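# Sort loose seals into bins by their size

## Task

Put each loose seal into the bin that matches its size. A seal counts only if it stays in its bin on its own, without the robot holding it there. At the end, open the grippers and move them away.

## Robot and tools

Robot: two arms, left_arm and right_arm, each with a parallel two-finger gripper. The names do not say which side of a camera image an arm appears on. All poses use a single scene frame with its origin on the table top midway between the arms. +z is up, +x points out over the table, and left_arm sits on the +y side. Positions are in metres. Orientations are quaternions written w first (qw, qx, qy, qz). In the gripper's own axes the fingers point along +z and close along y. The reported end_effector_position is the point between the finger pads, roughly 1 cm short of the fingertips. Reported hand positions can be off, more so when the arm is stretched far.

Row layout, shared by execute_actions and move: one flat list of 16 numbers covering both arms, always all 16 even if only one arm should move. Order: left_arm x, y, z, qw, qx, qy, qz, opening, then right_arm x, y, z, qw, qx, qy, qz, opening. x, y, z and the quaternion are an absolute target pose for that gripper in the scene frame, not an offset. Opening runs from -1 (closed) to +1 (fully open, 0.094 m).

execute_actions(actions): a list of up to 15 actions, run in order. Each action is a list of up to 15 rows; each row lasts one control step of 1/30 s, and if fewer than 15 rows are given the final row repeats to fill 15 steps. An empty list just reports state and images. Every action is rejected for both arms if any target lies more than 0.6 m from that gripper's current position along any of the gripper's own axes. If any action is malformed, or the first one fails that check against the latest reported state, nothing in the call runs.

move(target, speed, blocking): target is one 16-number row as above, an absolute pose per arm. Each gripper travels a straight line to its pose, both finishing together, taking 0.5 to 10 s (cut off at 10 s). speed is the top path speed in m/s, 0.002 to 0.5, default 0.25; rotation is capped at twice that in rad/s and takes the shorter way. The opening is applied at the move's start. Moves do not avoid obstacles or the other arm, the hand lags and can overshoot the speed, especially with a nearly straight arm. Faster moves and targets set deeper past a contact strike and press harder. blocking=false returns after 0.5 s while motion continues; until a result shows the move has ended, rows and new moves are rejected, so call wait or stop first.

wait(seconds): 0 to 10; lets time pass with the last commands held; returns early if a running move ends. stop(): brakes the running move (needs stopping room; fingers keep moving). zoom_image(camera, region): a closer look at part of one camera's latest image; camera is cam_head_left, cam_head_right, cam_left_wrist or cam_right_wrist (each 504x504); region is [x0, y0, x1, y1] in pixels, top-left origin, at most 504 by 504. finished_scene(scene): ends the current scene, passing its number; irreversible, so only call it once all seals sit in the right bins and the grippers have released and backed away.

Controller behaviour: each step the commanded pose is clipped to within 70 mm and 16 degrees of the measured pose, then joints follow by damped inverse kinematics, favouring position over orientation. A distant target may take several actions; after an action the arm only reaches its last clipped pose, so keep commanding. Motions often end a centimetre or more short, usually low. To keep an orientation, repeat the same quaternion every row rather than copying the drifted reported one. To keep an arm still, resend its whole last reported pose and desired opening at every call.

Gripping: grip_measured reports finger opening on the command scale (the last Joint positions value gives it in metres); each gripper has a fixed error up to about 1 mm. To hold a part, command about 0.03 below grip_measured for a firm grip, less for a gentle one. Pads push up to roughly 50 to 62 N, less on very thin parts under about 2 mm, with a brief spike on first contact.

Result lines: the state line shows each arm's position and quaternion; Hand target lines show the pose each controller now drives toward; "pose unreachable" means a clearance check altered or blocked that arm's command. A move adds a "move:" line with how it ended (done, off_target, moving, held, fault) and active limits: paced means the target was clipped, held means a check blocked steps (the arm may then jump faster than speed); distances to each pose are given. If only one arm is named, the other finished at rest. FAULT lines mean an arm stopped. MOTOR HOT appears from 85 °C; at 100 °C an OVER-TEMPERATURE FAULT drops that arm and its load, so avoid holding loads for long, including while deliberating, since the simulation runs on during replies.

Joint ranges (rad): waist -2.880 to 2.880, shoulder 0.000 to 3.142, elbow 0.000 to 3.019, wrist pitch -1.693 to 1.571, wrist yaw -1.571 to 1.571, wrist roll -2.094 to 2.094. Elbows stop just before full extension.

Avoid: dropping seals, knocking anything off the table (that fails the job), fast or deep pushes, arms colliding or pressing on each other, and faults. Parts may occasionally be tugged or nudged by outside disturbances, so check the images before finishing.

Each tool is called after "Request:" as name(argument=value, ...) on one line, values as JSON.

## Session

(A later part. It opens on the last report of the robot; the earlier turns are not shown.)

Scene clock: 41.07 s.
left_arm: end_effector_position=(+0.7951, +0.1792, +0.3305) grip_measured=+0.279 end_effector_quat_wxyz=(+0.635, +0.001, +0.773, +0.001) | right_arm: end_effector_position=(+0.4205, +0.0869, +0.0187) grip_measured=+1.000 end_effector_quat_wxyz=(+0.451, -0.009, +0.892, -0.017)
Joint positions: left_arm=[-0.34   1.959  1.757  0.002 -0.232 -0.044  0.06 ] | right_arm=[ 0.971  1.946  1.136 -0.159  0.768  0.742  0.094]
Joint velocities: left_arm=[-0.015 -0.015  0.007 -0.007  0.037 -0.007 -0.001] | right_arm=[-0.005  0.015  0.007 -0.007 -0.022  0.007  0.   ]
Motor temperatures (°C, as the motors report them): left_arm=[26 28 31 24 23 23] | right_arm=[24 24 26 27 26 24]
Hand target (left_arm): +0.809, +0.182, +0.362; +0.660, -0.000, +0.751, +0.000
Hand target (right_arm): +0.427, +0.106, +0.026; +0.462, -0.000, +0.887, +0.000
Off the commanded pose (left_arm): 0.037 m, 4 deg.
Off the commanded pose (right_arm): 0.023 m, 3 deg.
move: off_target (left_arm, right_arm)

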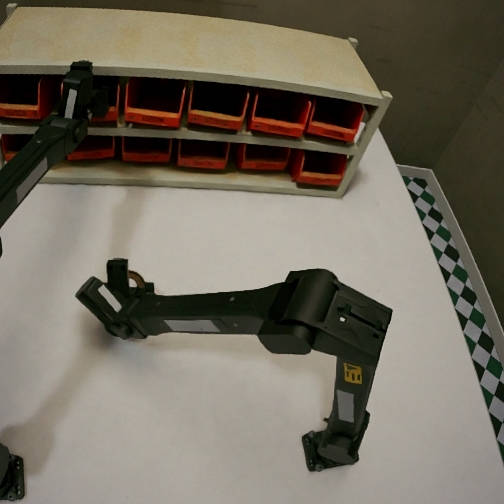

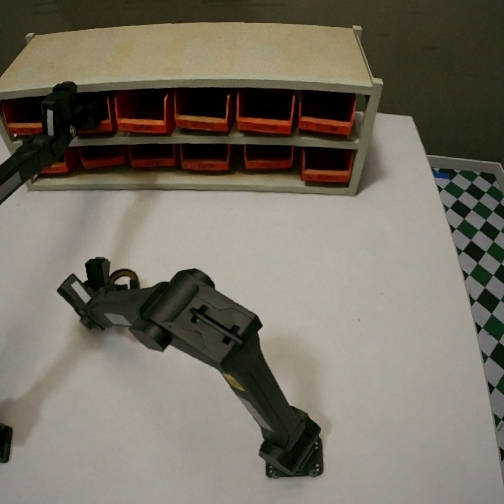

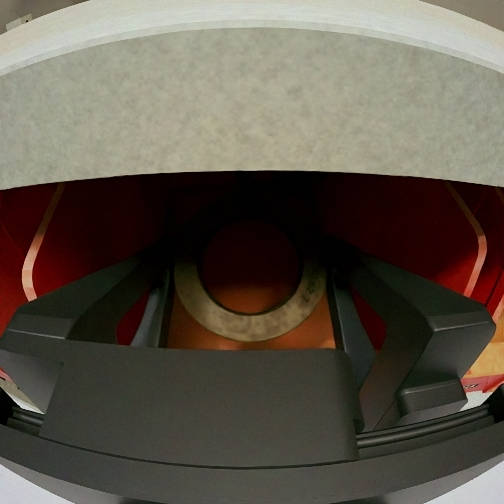

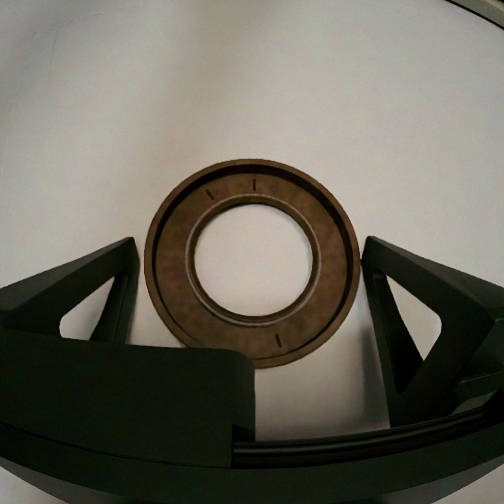

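Lower the left a little and release; lower the right.

Request:
execute_actions(actions=[[[0.812,0.178,0.345,0.66,0,0.751,0,0.25, 0.427,0.105,0.018,0.462,0,0.887,0,1]],[[0.812,0.178,0.345,0.66,0,0.751,0,0.4, 0.427,0.105,0.012,0.462,0,0.887,0,1]]])

Request:
move(target=[0.66,0.178,0.35,0.643,0,0.766,0,0.4, 0.427,0.105,0.012,0.462,0,0.887,0,0.84], speed=0.12)

Scene clock: 43.03 s.
left_arm: end_effector_position=(+0.7994, +0.1782, +0.3246) grip_measured=+0.398 end_effector_quat_wxyz=(+0.640, +0.000, +0.768, -0.000) | right_arm: end_effector_position=(+0.4232, +0.0894, +0.0165) grip_measured=+1.000 end_effector_quat_wxyz=(+0.459, -0.003, +0.888, -0.012)
Joint positions: left_arm=[-0.34   1.975  1.758  0.03  -0.232 -0.044  0.066] | right_arm=[ 0.971  1.957  1.136 -0.125  0.777  0.744  0.094]
Joint velocities: left_arm=[-0.015  0.005 -0.022 -0.002 -0.037  0.007 -0.   ] | right_arm=[-0.015 -0.005 -0.007 -0.002 -0.007 -0.066  0.   ]
Motor temperatures (°C, as the motors report them): left_arm=[26 28 31 25 23 23] | right_arm=[24 24 26 27 26 24]
Hand target (left_arm): +0.809, +0.178, +0.345; +0.660, -0.000, +0.751, +0.000
Hand target (right_arm): +0.427, +0.104, +0.012; +0.462, -0.000, +0.887, +0.000
Off the commanded pose (left_arm): 0.024 m, 3 deg.
Off the commanded pose (right_arm): 0.017 m, 1 deg.

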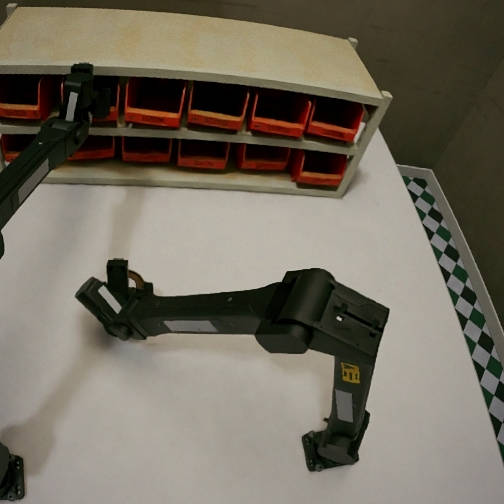

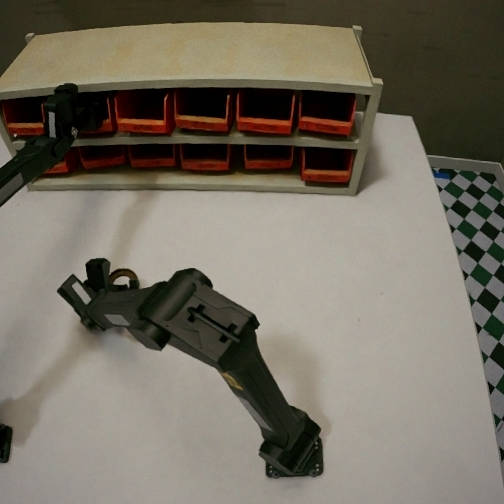

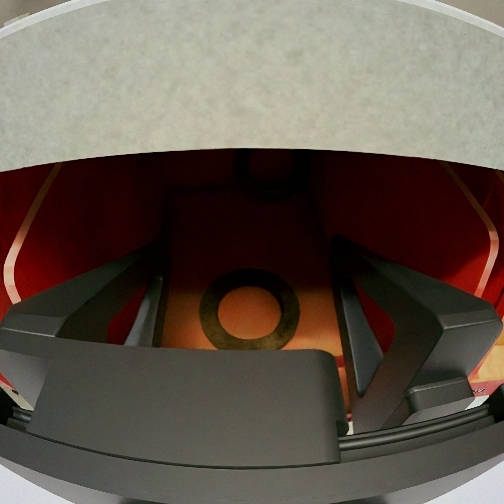

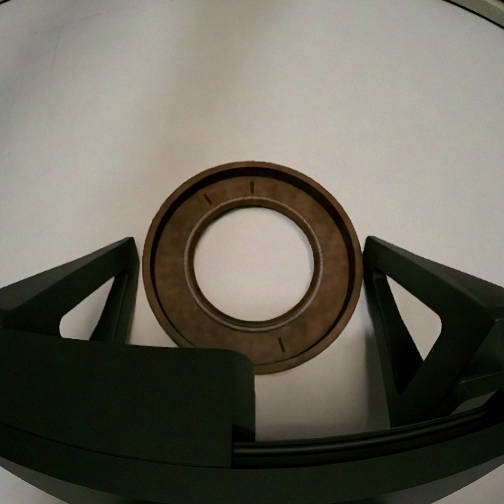

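Scene clock: 44.63 s.
left_arm: end_effector_position=(+0.6657, +0.1830, +0.3303) grip_measured=+0.398 end_effector_quat_wxyz=(+0.627, +0.007, +0.779, +0.009) | right_arm: end_effector_position=(+0.4234, +0.0892, +0.0165) grip_measured=+0.872 end_effector_quat_wxyz=(+0.459, -0.002, +0.888, -0.012)
Joint positions: left_arm=[-0.39   1.639  1.318  0.096 -0.287 -0.041  0.066] | right_arm=[ 0.971  1.958  1.136 -0.125  0.778  0.744  0.088]
Joint velocities: left_arm=[-0.005  0.005 -0.002  0.002  0.051  0.007 -0.001] | right_arm=[ 0.005  0.015  0.007 -0.007  0.007 -0.022  0.   ]
Motor temperatures (°C, as the motors report them): left_arm=[26 28 31 25 23 23] | right_arm=[24 25 26 27 26 24]
Hand target (left_arm): +0.660, +0.180, +0.349; +0.643, -0.001, +0.766, -0.001
Hand target (right_arm): +0.427, +0.104, +0.012; +0.462, -0.000, +0.887, -0.000
Off the commanded pose (left_arm): 0.021 m, 3 deg.
Off the commanded pose (right_arm): 0.017 m, 1 deg.
move: off_target (left_arm, right_arm)

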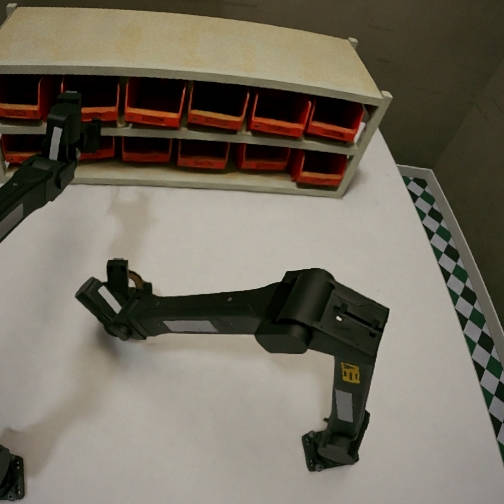

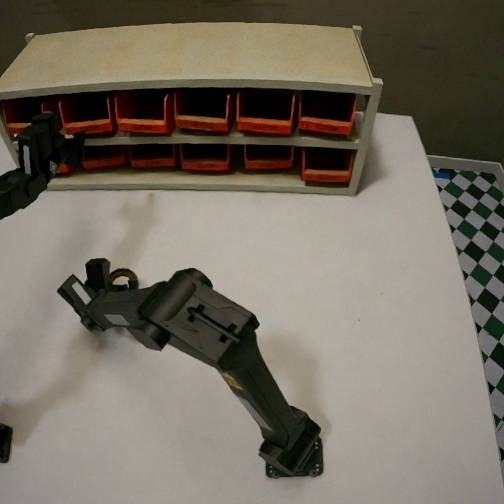

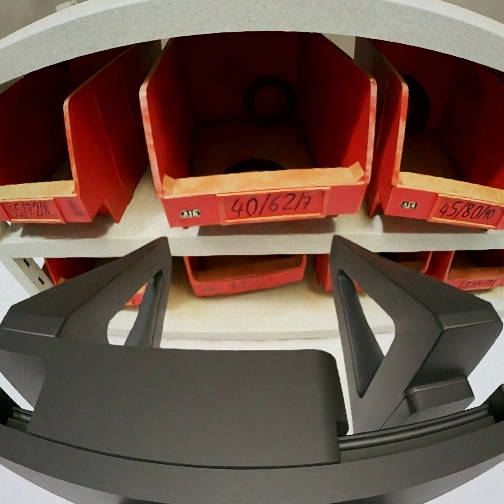

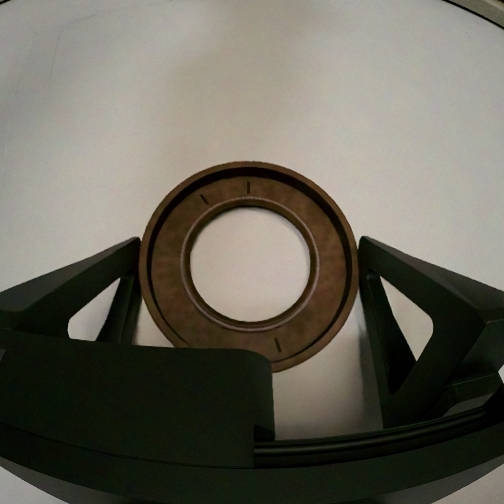

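Request:
move(target=[0.55,0.3,0.3,0.643,0,0.766,0,0.4, 0.42,0.05,0.10,0.5,0,0.866,0,0.83], speed=0.2)

Request:
move(target=[0.4,0.38,0.2,0.643,0,0.766,0,0.4, 0.66,-0.42,0.36,0.609,0,0.793,0,0.83], speed=0.3)

Scene clock: 47.03 s.
left_arm: end_effector_position=(+0.5551, +0.3023, +0.2821) grip_measured=+0.398 end_effector_quat_wxyz=(+0.626, -0.004, +0.780, +0.000) | right_arm: end_effector_position=(+0.4148, +0.0500, +0.0903) grip_measured=+0.872 end_effector_quat_wxyz=(+0.491, -0.007, +0.871, -0.007)
Joint positions: left_arm=[-0.19   1.36   0.87   0.27  -0.091 -0.025  0.066] | right_arm=[ 0.953  1.748  1.011 -0.103  0.803  0.655  0.088]
Joint velocities: left_arm=[ 0.005  0.005  0.002 -0.007 -0.007  0.022  0.001] | right_arm=[-0.005 -0.005 -0.012 -0.007  0.022 -0.051 -0.   ]
Motor temperatures (°C, as the motors report them): left_arm=[26 28 31 25 23 23] | right_arm=[24 25 26 27 26 24]
Hand target (left_arm): +0.553, +0.302, +0.299; +0.643, +0.002, +0.766, +0.002
Hand target (right_arm): +0.420, +0.050, +0.101; +0.500, -0.001, +0.866, +0.000
Off the commanded pose (left_arm): 0.019 m, 3 deg.
Off the commanded pose (right_arm): 0.011 m, 2 deg.
move: off_target (left_arm, right_arm)

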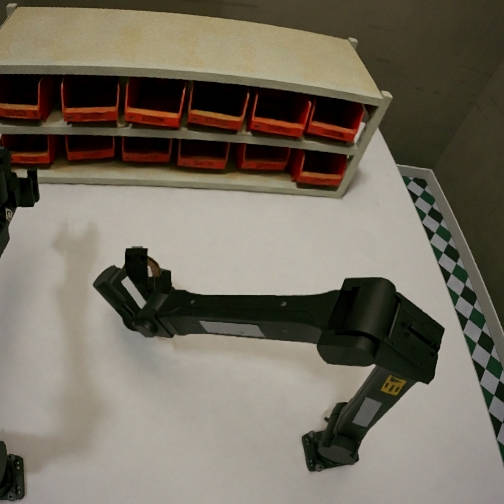

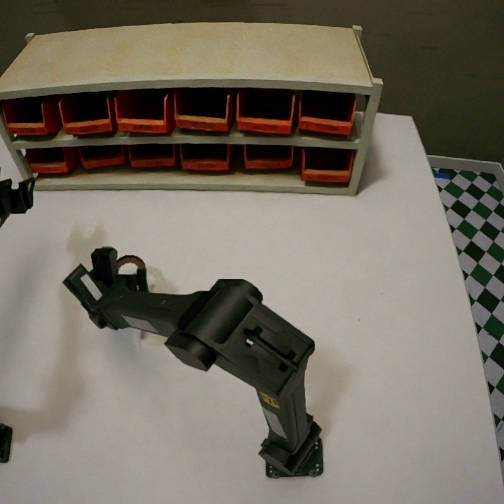

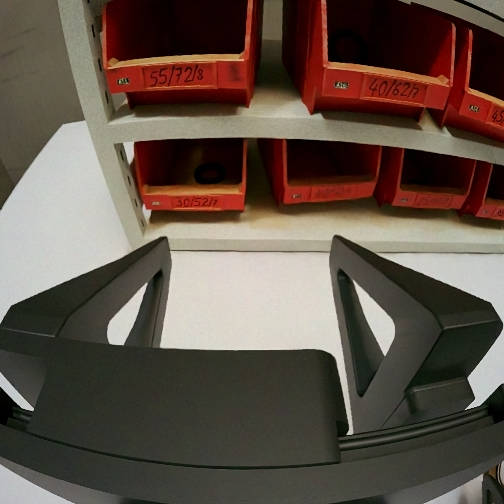

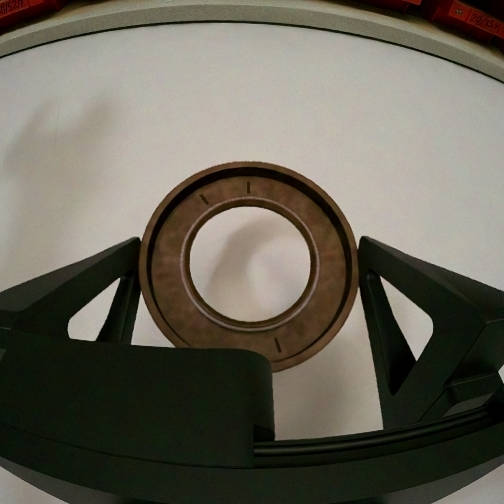

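Scene clock: 49.57 s.
left_arm: end_effector_position=(+0.4036, +0.3815, +0.1852) grip_measured=+0.398 end_effector_quat_wxyz=(+0.626, -0.004, +0.780, -0.005) | right_arm: end_effector_position=(+0.6440, -0.4330, +0.3363) grip_measured=+0.872 end_effector_quat_wxyz=(+0.598, +0.003, +0.802, -0.001)
Joint positions: left_arm=[0.061 1.123 0.365 0.538 0.161 0.023 0.066] | right_arm=[-0.194  1.457  1.172 -0.006 -0.141 -0.041  0.088]
Joint velocities: left_arm=[-0.015 -0.015 -0.007 -0.012  0.037 -0.022 -0.   ] | right_arm=[ 0.005 -0.005  0.012  0.007  0.037  0.007 -0.001]
Motor temperatures (°C, as the motors report them): left_arm=[26 28 30 25 23 23] | right_arm=[24 25 26 27 26 24]
Hand target (left_arm): +0.403, +0.384, +0.198; +0.643, +0.002, +0.766, +0.003
Hand target (right_arm): +0.655, -0.430, +0.364; +0.614, -0.006, +0.789, -0.003
Off the commanded pose (left_arm): 0.015 m, 3 deg.
Off the commanded pose (right_arm): 0.031 m, 2 deg.
move: off_target (left_arm, right_arm)

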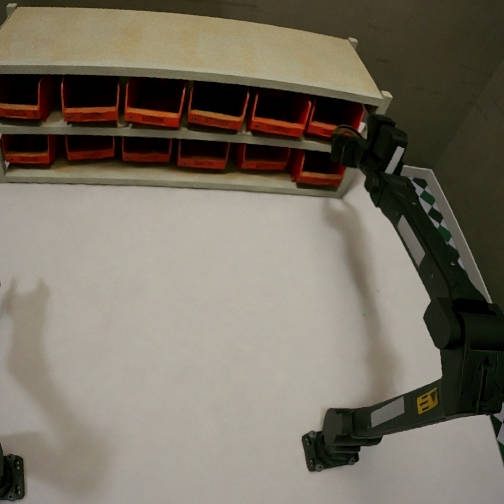

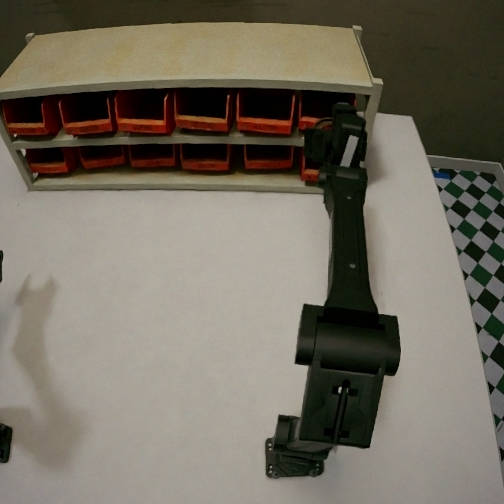

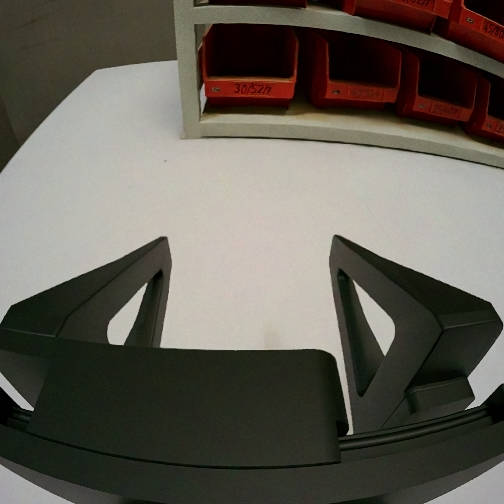

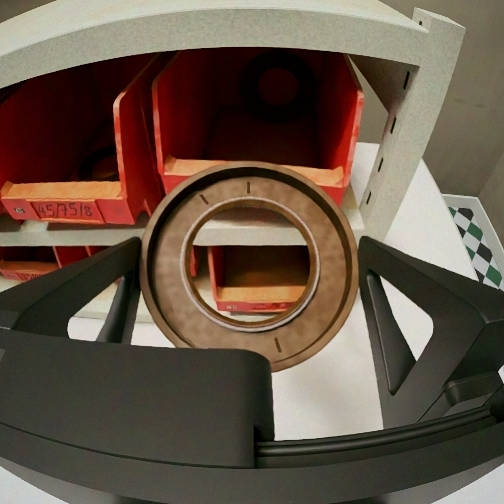

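Request:
move(target=[0.4,0.38,0.2,0.643,0,0.766,0,0.4, 0.755,-0.438,0.35,0.609,0,0.793,0,0.83], speed=0.08)

Scene clock: 53.53 s.
left_arm: end_effector_position=(+0.4025, +0.3815, +0.1931) grip_measured=+0.398 end_effector_quat_wxyz=(+0.634, -0.004, +0.774, -0.003) | right_arm: end_effector_position=(+0.7394, -0.4421, +0.3190) grip_measured=+0.872 end_effector_quat_wxyz=(+0.591, +0.001, +0.806, +0.000)
Joint positions: left_arm=[0.061 1.104 0.365 0.538 0.16  0.023 0.066] | right_arm=[-0.186  1.711  1.439 -0.037 -0.137 -0.042  0.088]
Joint velocities: left_arm=[-0.015 -0.024  0.012  0.002 -0.051 -0.007 -0.001] | right_arm=[-0.015 -0.005  0.007 -0.007  0.022  0.037  0.   ]
Motor temperatures (°C, as the motors report them): left_arm=[26 28 30 25 23 23] | right_arm=[24 25 27 27 26 24]
Hand target (left_arm): +0.400, +0.380, +0.200; +0.643, -0.000, +0.766, -0.000
Hand target (right_arm): +0.752, -0.439, +0.348; +0.609, -0.000, +0.793, +0.000
Off the commanded pose (left_arm): 0.008 m, 1 deg.
Off the commanded pose (right_arm): 0.035 m, 3 deg.
move: off_target (right_arm)

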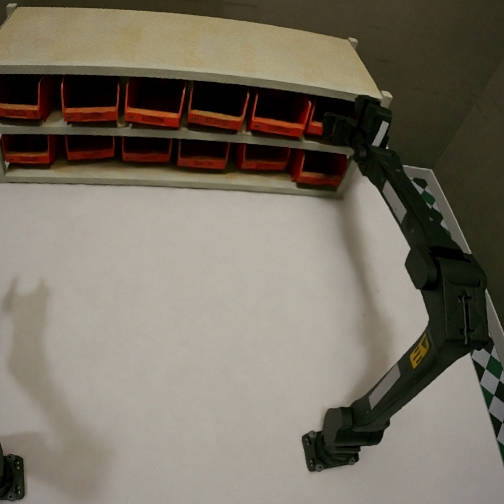

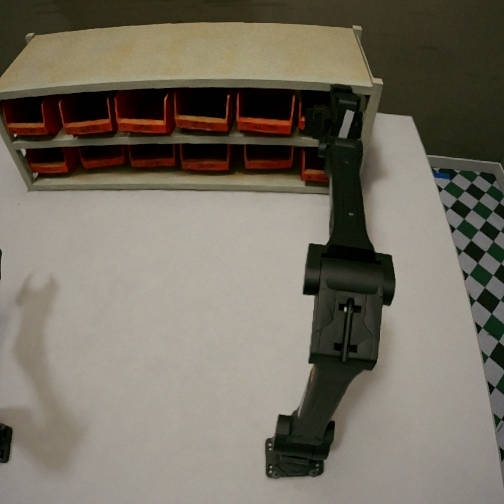

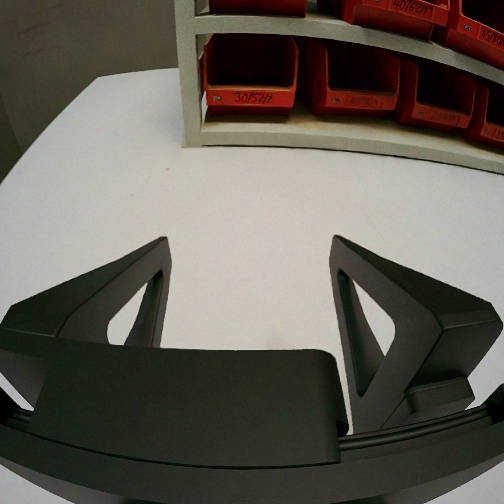

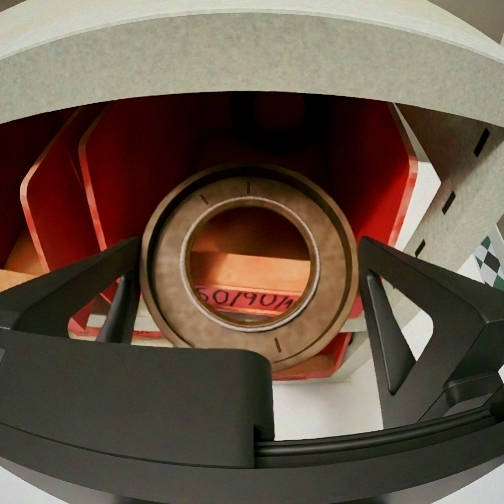

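Request:
move(target=[0.4,0.38,0.2,0.643,0,0.766,0,0.4, 0.792,-0.44,0.34,0.609,0,0.793,0,0.83], speed=0.04)

Scene clock: 56.13 s.
left_arm: end_effector_position=(+0.4025, +0.3816, +0.1931) grip_measured=+0.398 end_effector_quat_wxyz=(+0.634, -0.004, +0.774, -0.003) | right_arm: end_effector_position=(+0.7765, -0.4437, +0.3134) grip_measured=+0.872 end_effector_quat_wxyz=(+0.593, +0.000, +0.805, -0.000)
Joint positions: left_arm=[0.061 1.104 0.365 0.538 0.159 0.023 0.066] | right_arm=[-0.18   1.808  1.554 -0.051 -0.132 -0.042  0.088]
Joint velocities: left_arm=[-0.005 -0.005 -0.012 -0.007  0.022 -0.007 -0.001] | right_arm=[-0.005 -0.005 -0.017 -0.007  0.022  0.007 -0.001]
Motor temperatures (°C, as the motors report them): left_arm=[26 28 30 25 23 23] | right_arm=[24 25 27 27 26 24]
Hand target (left_arm): +0.400, +0.380, +0.200; +0.643, -0.000, +0.766, -0.000
Hand target (right_arm): +0.789, -0.440, +0.339; +0.609, -0.000, +0.793, +0.000
Off the commanded pose (left_arm): 0.008 m, 1 deg.
Off the commanded pose (right_arm): 0.031 m, 2 deg.
move: off_target (right_arm)

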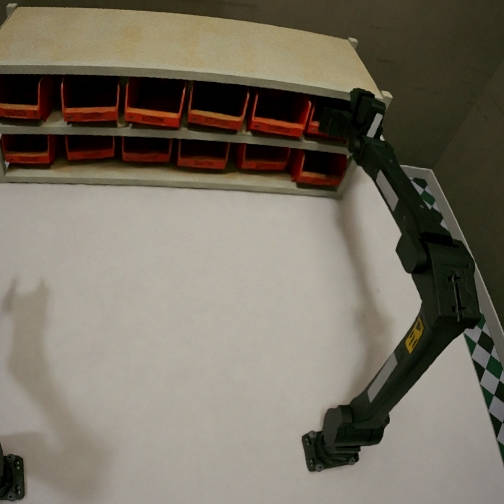

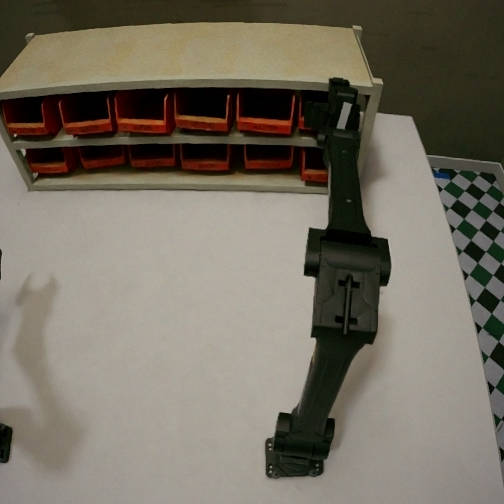

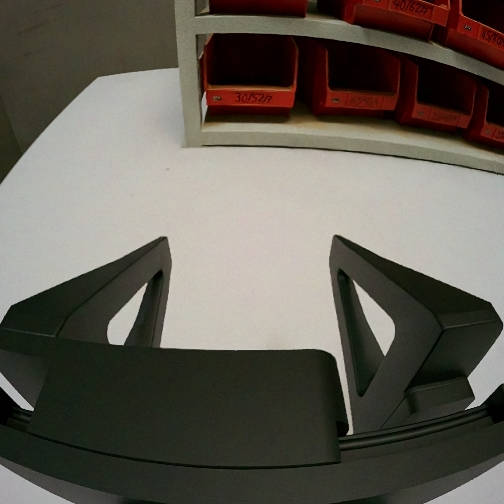

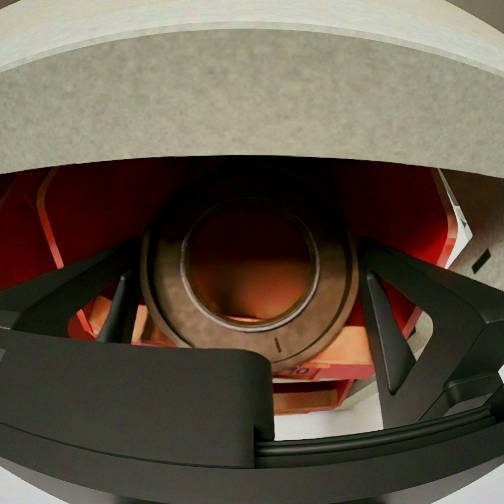

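Request:
move(target=[0.4,0.38,0.2,0.643,0,0.766,0,0.4, 0.793,-0.44,0.318,0.56,0,0.828,0,0.83], speed=0.04)

Scene clock: 58.60 s.
left_arm: end_effector_position=(+0.4025, +0.3816, +0.1931) grip_measured=+0.398 end_effector_quat_wxyz=(+0.634, -0.004, +0.774, -0.003) | right_arm: end_effector_position=(+0.7781, -0.4441, +0.3064) grip_measured=+0.872 end_effector_quat_wxyz=(+0.553, +0.006, +0.833, +0.001)
Joint positions: left_arm=[0.061 1.104 0.365 0.538 0.159 0.023 0.066] | right_arm=[-0.178  1.824  1.619 -0.197 -0.122 -0.043  0.088]
Joint velocities: left_arm=[-0.005 -0.015  0.002  0.017  0.037  0.037 -0.   ] | right_arm=[-0.015  0.005 -0.012 -0.002 -0.022 -0.007 -0.001]
Motor temperatures (°C, as the motors report them): left_arm=[26 28 29 25 23 23] | right_arm=[24 25 28 27 26 24]
Hand target (left_arm): +0.400, +0.380, +0.200; +0.643, -0.000, +0.766, -0.000
Hand target (right_arm): +0.792, -0.440, +0.318; +0.561, +0.001, +0.828, -0.000
Off the commanded pose (left_arm): 0.008 m, 1 deg.
Off the commanded pose (right_arm): 0.019 m, 1 deg.
move: off_target (right_arm)

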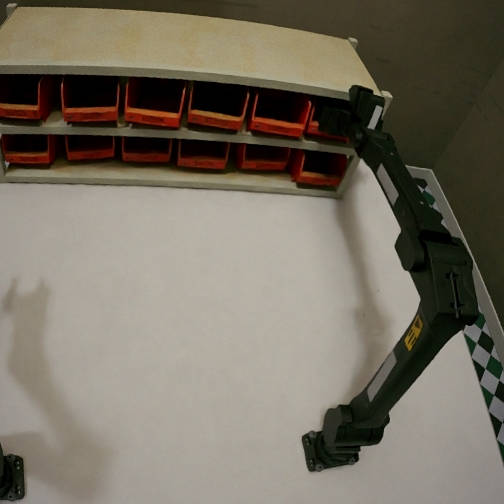

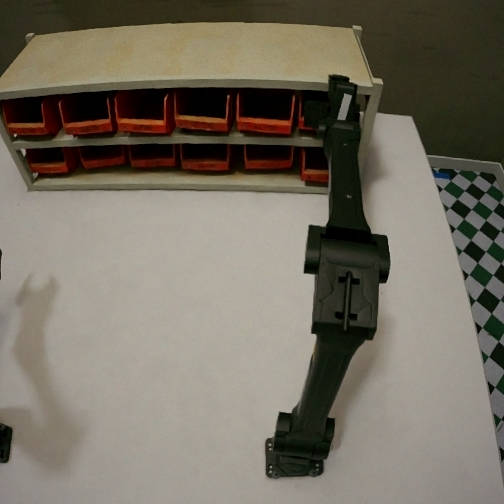

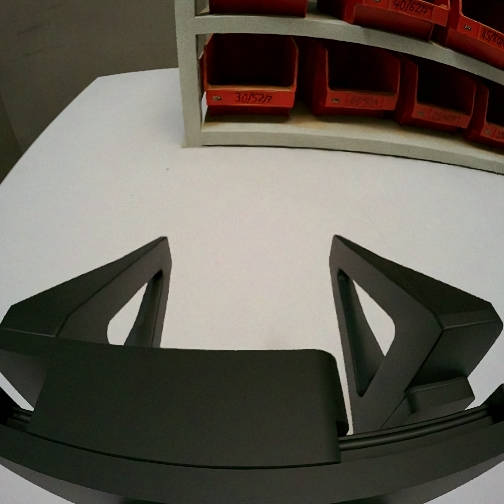

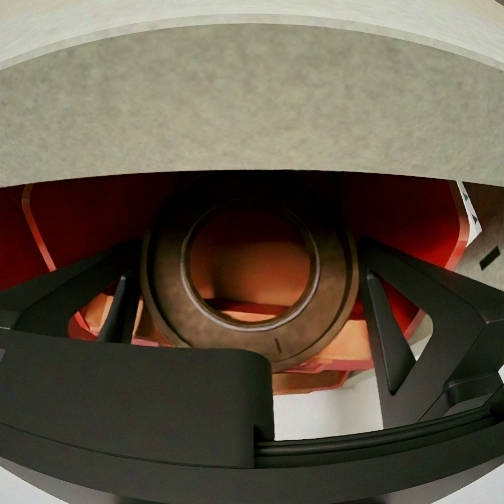

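Request:
execute_actions(actions=[[[0.4,0.38,0.2,0.643,0,0.766,0,0.4, 0.785,-0.44,0.314,0.56,0,0.828,0,1]],[[0.4,0.38,0.2,0.643,0,0.766,0,0.4, 0.785,-0.44,0.314,0.56,0,0.828,0,1]]])

Scene clock: 60.50 s.
left_arm: end_effector_position=(+0.4025, +0.3816, +0.1931) grip_measured=+0.398 end_effector_quat_wxyz=(+0.634, -0.004, +0.774, -0.003) | right_arm: end_effector_position=(+0.7782, -0.4438, +0.3066) grip_measured=+1.000 end_effector_quat_wxyz=(+0.553, +0.006, +0.833, +0.001)
Joint positions: left_arm=[0.061 1.104 0.365 0.538 0.159 0.023 0.066] | right_arm=[-0.177  1.824  1.619 -0.197 -0.122 -0.043  0.094]
Joint velocities: left_arm=[-0.015 -0.015  0.012 -0.002  0.051 -0.066 -0.   ] | right_arm=[ 0.005  0.015  0.002 -0.002  0.007  0.022  0.   ]
Motor temperatures (°C, as the motors report them): left_arm=[26 28 29 25 23 23] | right_arm=[24 25 28 27 26 24]
Hand target (left_arm): +0.400, +0.380, +0.200; +0.643, -0.000, +0.766, -0.000
Hand target (right_arm): +0.785, -0.440, +0.314; +0.560, -0.000, +0.828, +0.000
Off the commanded pose (left_arm): 0.008 m, 1 deg.
Off the commanded pose (right_arm): 0.011 m, 1 deg.

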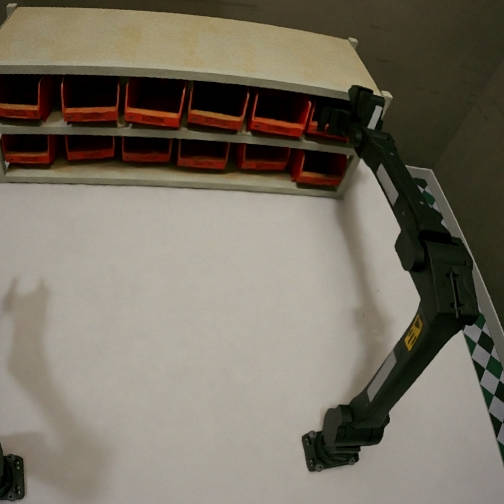

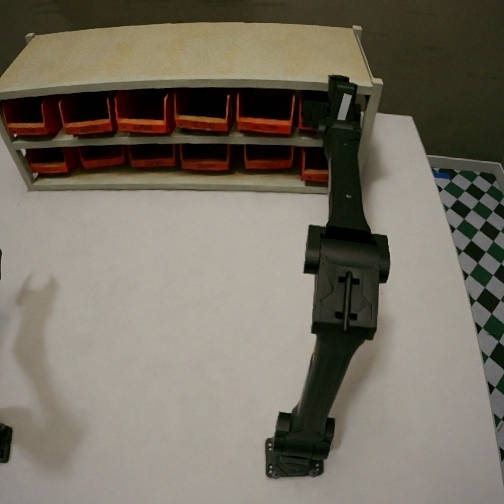

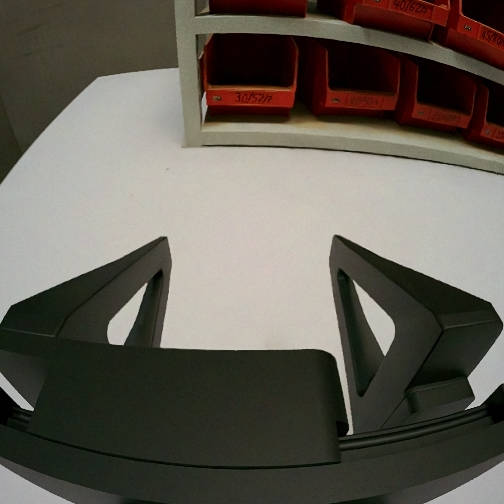

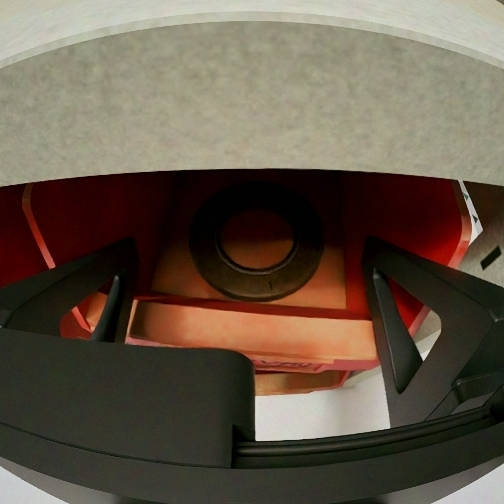

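It slid in.

Request:
move(target=[0.4,0.38,0.2,0.643,0,0.766,0,0.4, 0.5,-0.42,0.37,0.609,0,0.793,0,0.7])

Scene clock: 63.40 s.
left_arm: end_effector_position=(+0.4025, +0.3816, +0.1931) grip_measured=+0.398 end_effector_quat_wxyz=(+0.634, -0.004, +0.774, -0.003) | right_arm: end_effector_position=(+0.4982, -0.4132, +0.3794) grip_measured=+0.701 end_effector_quat_wxyz=(+0.615, -0.001, +0.788, +0.002)
Joint positions: left_arm=[0.061 1.104 0.365 0.538 0.159 0.023 0.066] | right_arm=[-0.208  1.029  0.896 -0.116 -0.166 -0.04   0.08 ]
Joint velocities: left_arm=[-0.005 -0.005  0.002 -0.007 -0.022  0.066 -0.001] | right_arm=[-0.005 -0.005  0.007  0.002 -0.007 -0.051  0.001]
Motor temperatures (°C, as the motors report them): left_arm=[26 28 29 25 23 23] | right_arm=[24 25 28 27 26 24]
Hand target (left_arm): +0.400, +0.380, +0.200; +0.643, -0.000, +0.766, -0.000
Hand target (right_arm): +0.500, -0.416, +0.374; +0.609, -0.001, +0.793, +0.000
Off the commanded pose (left_arm): 0.008 m, 1 deg.
Off the commanded pose (right_arm): 0.012 m, 1 deg.
move: off_target (right_arm)

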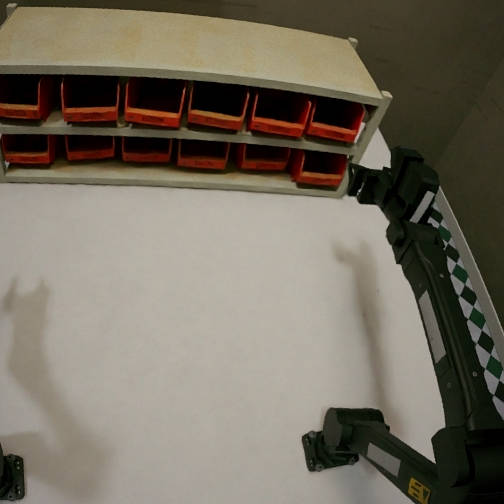

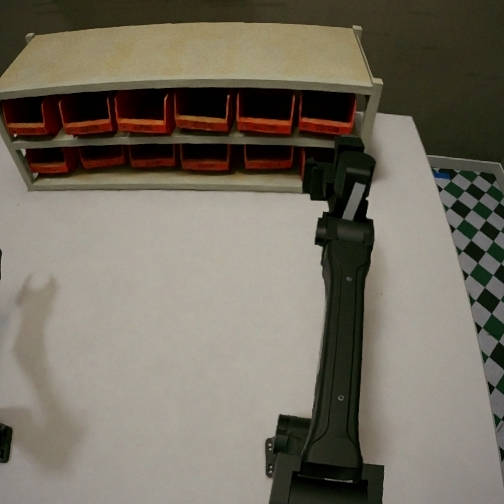

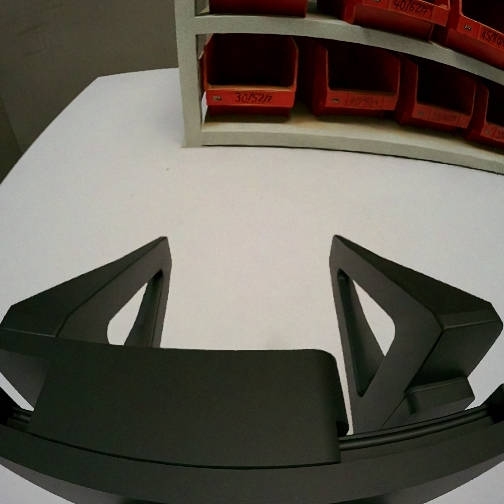

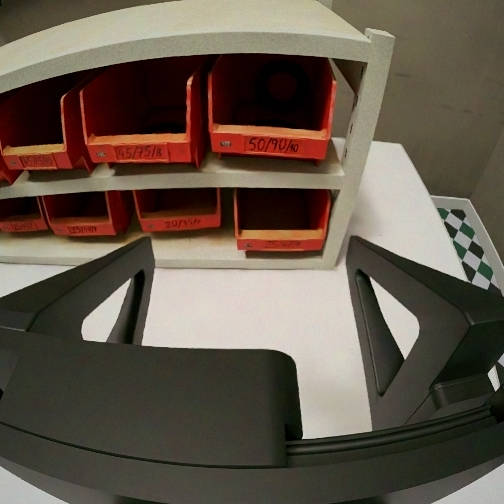

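Request:
finished_scene(scene=1)

The scene is finished: the task was done.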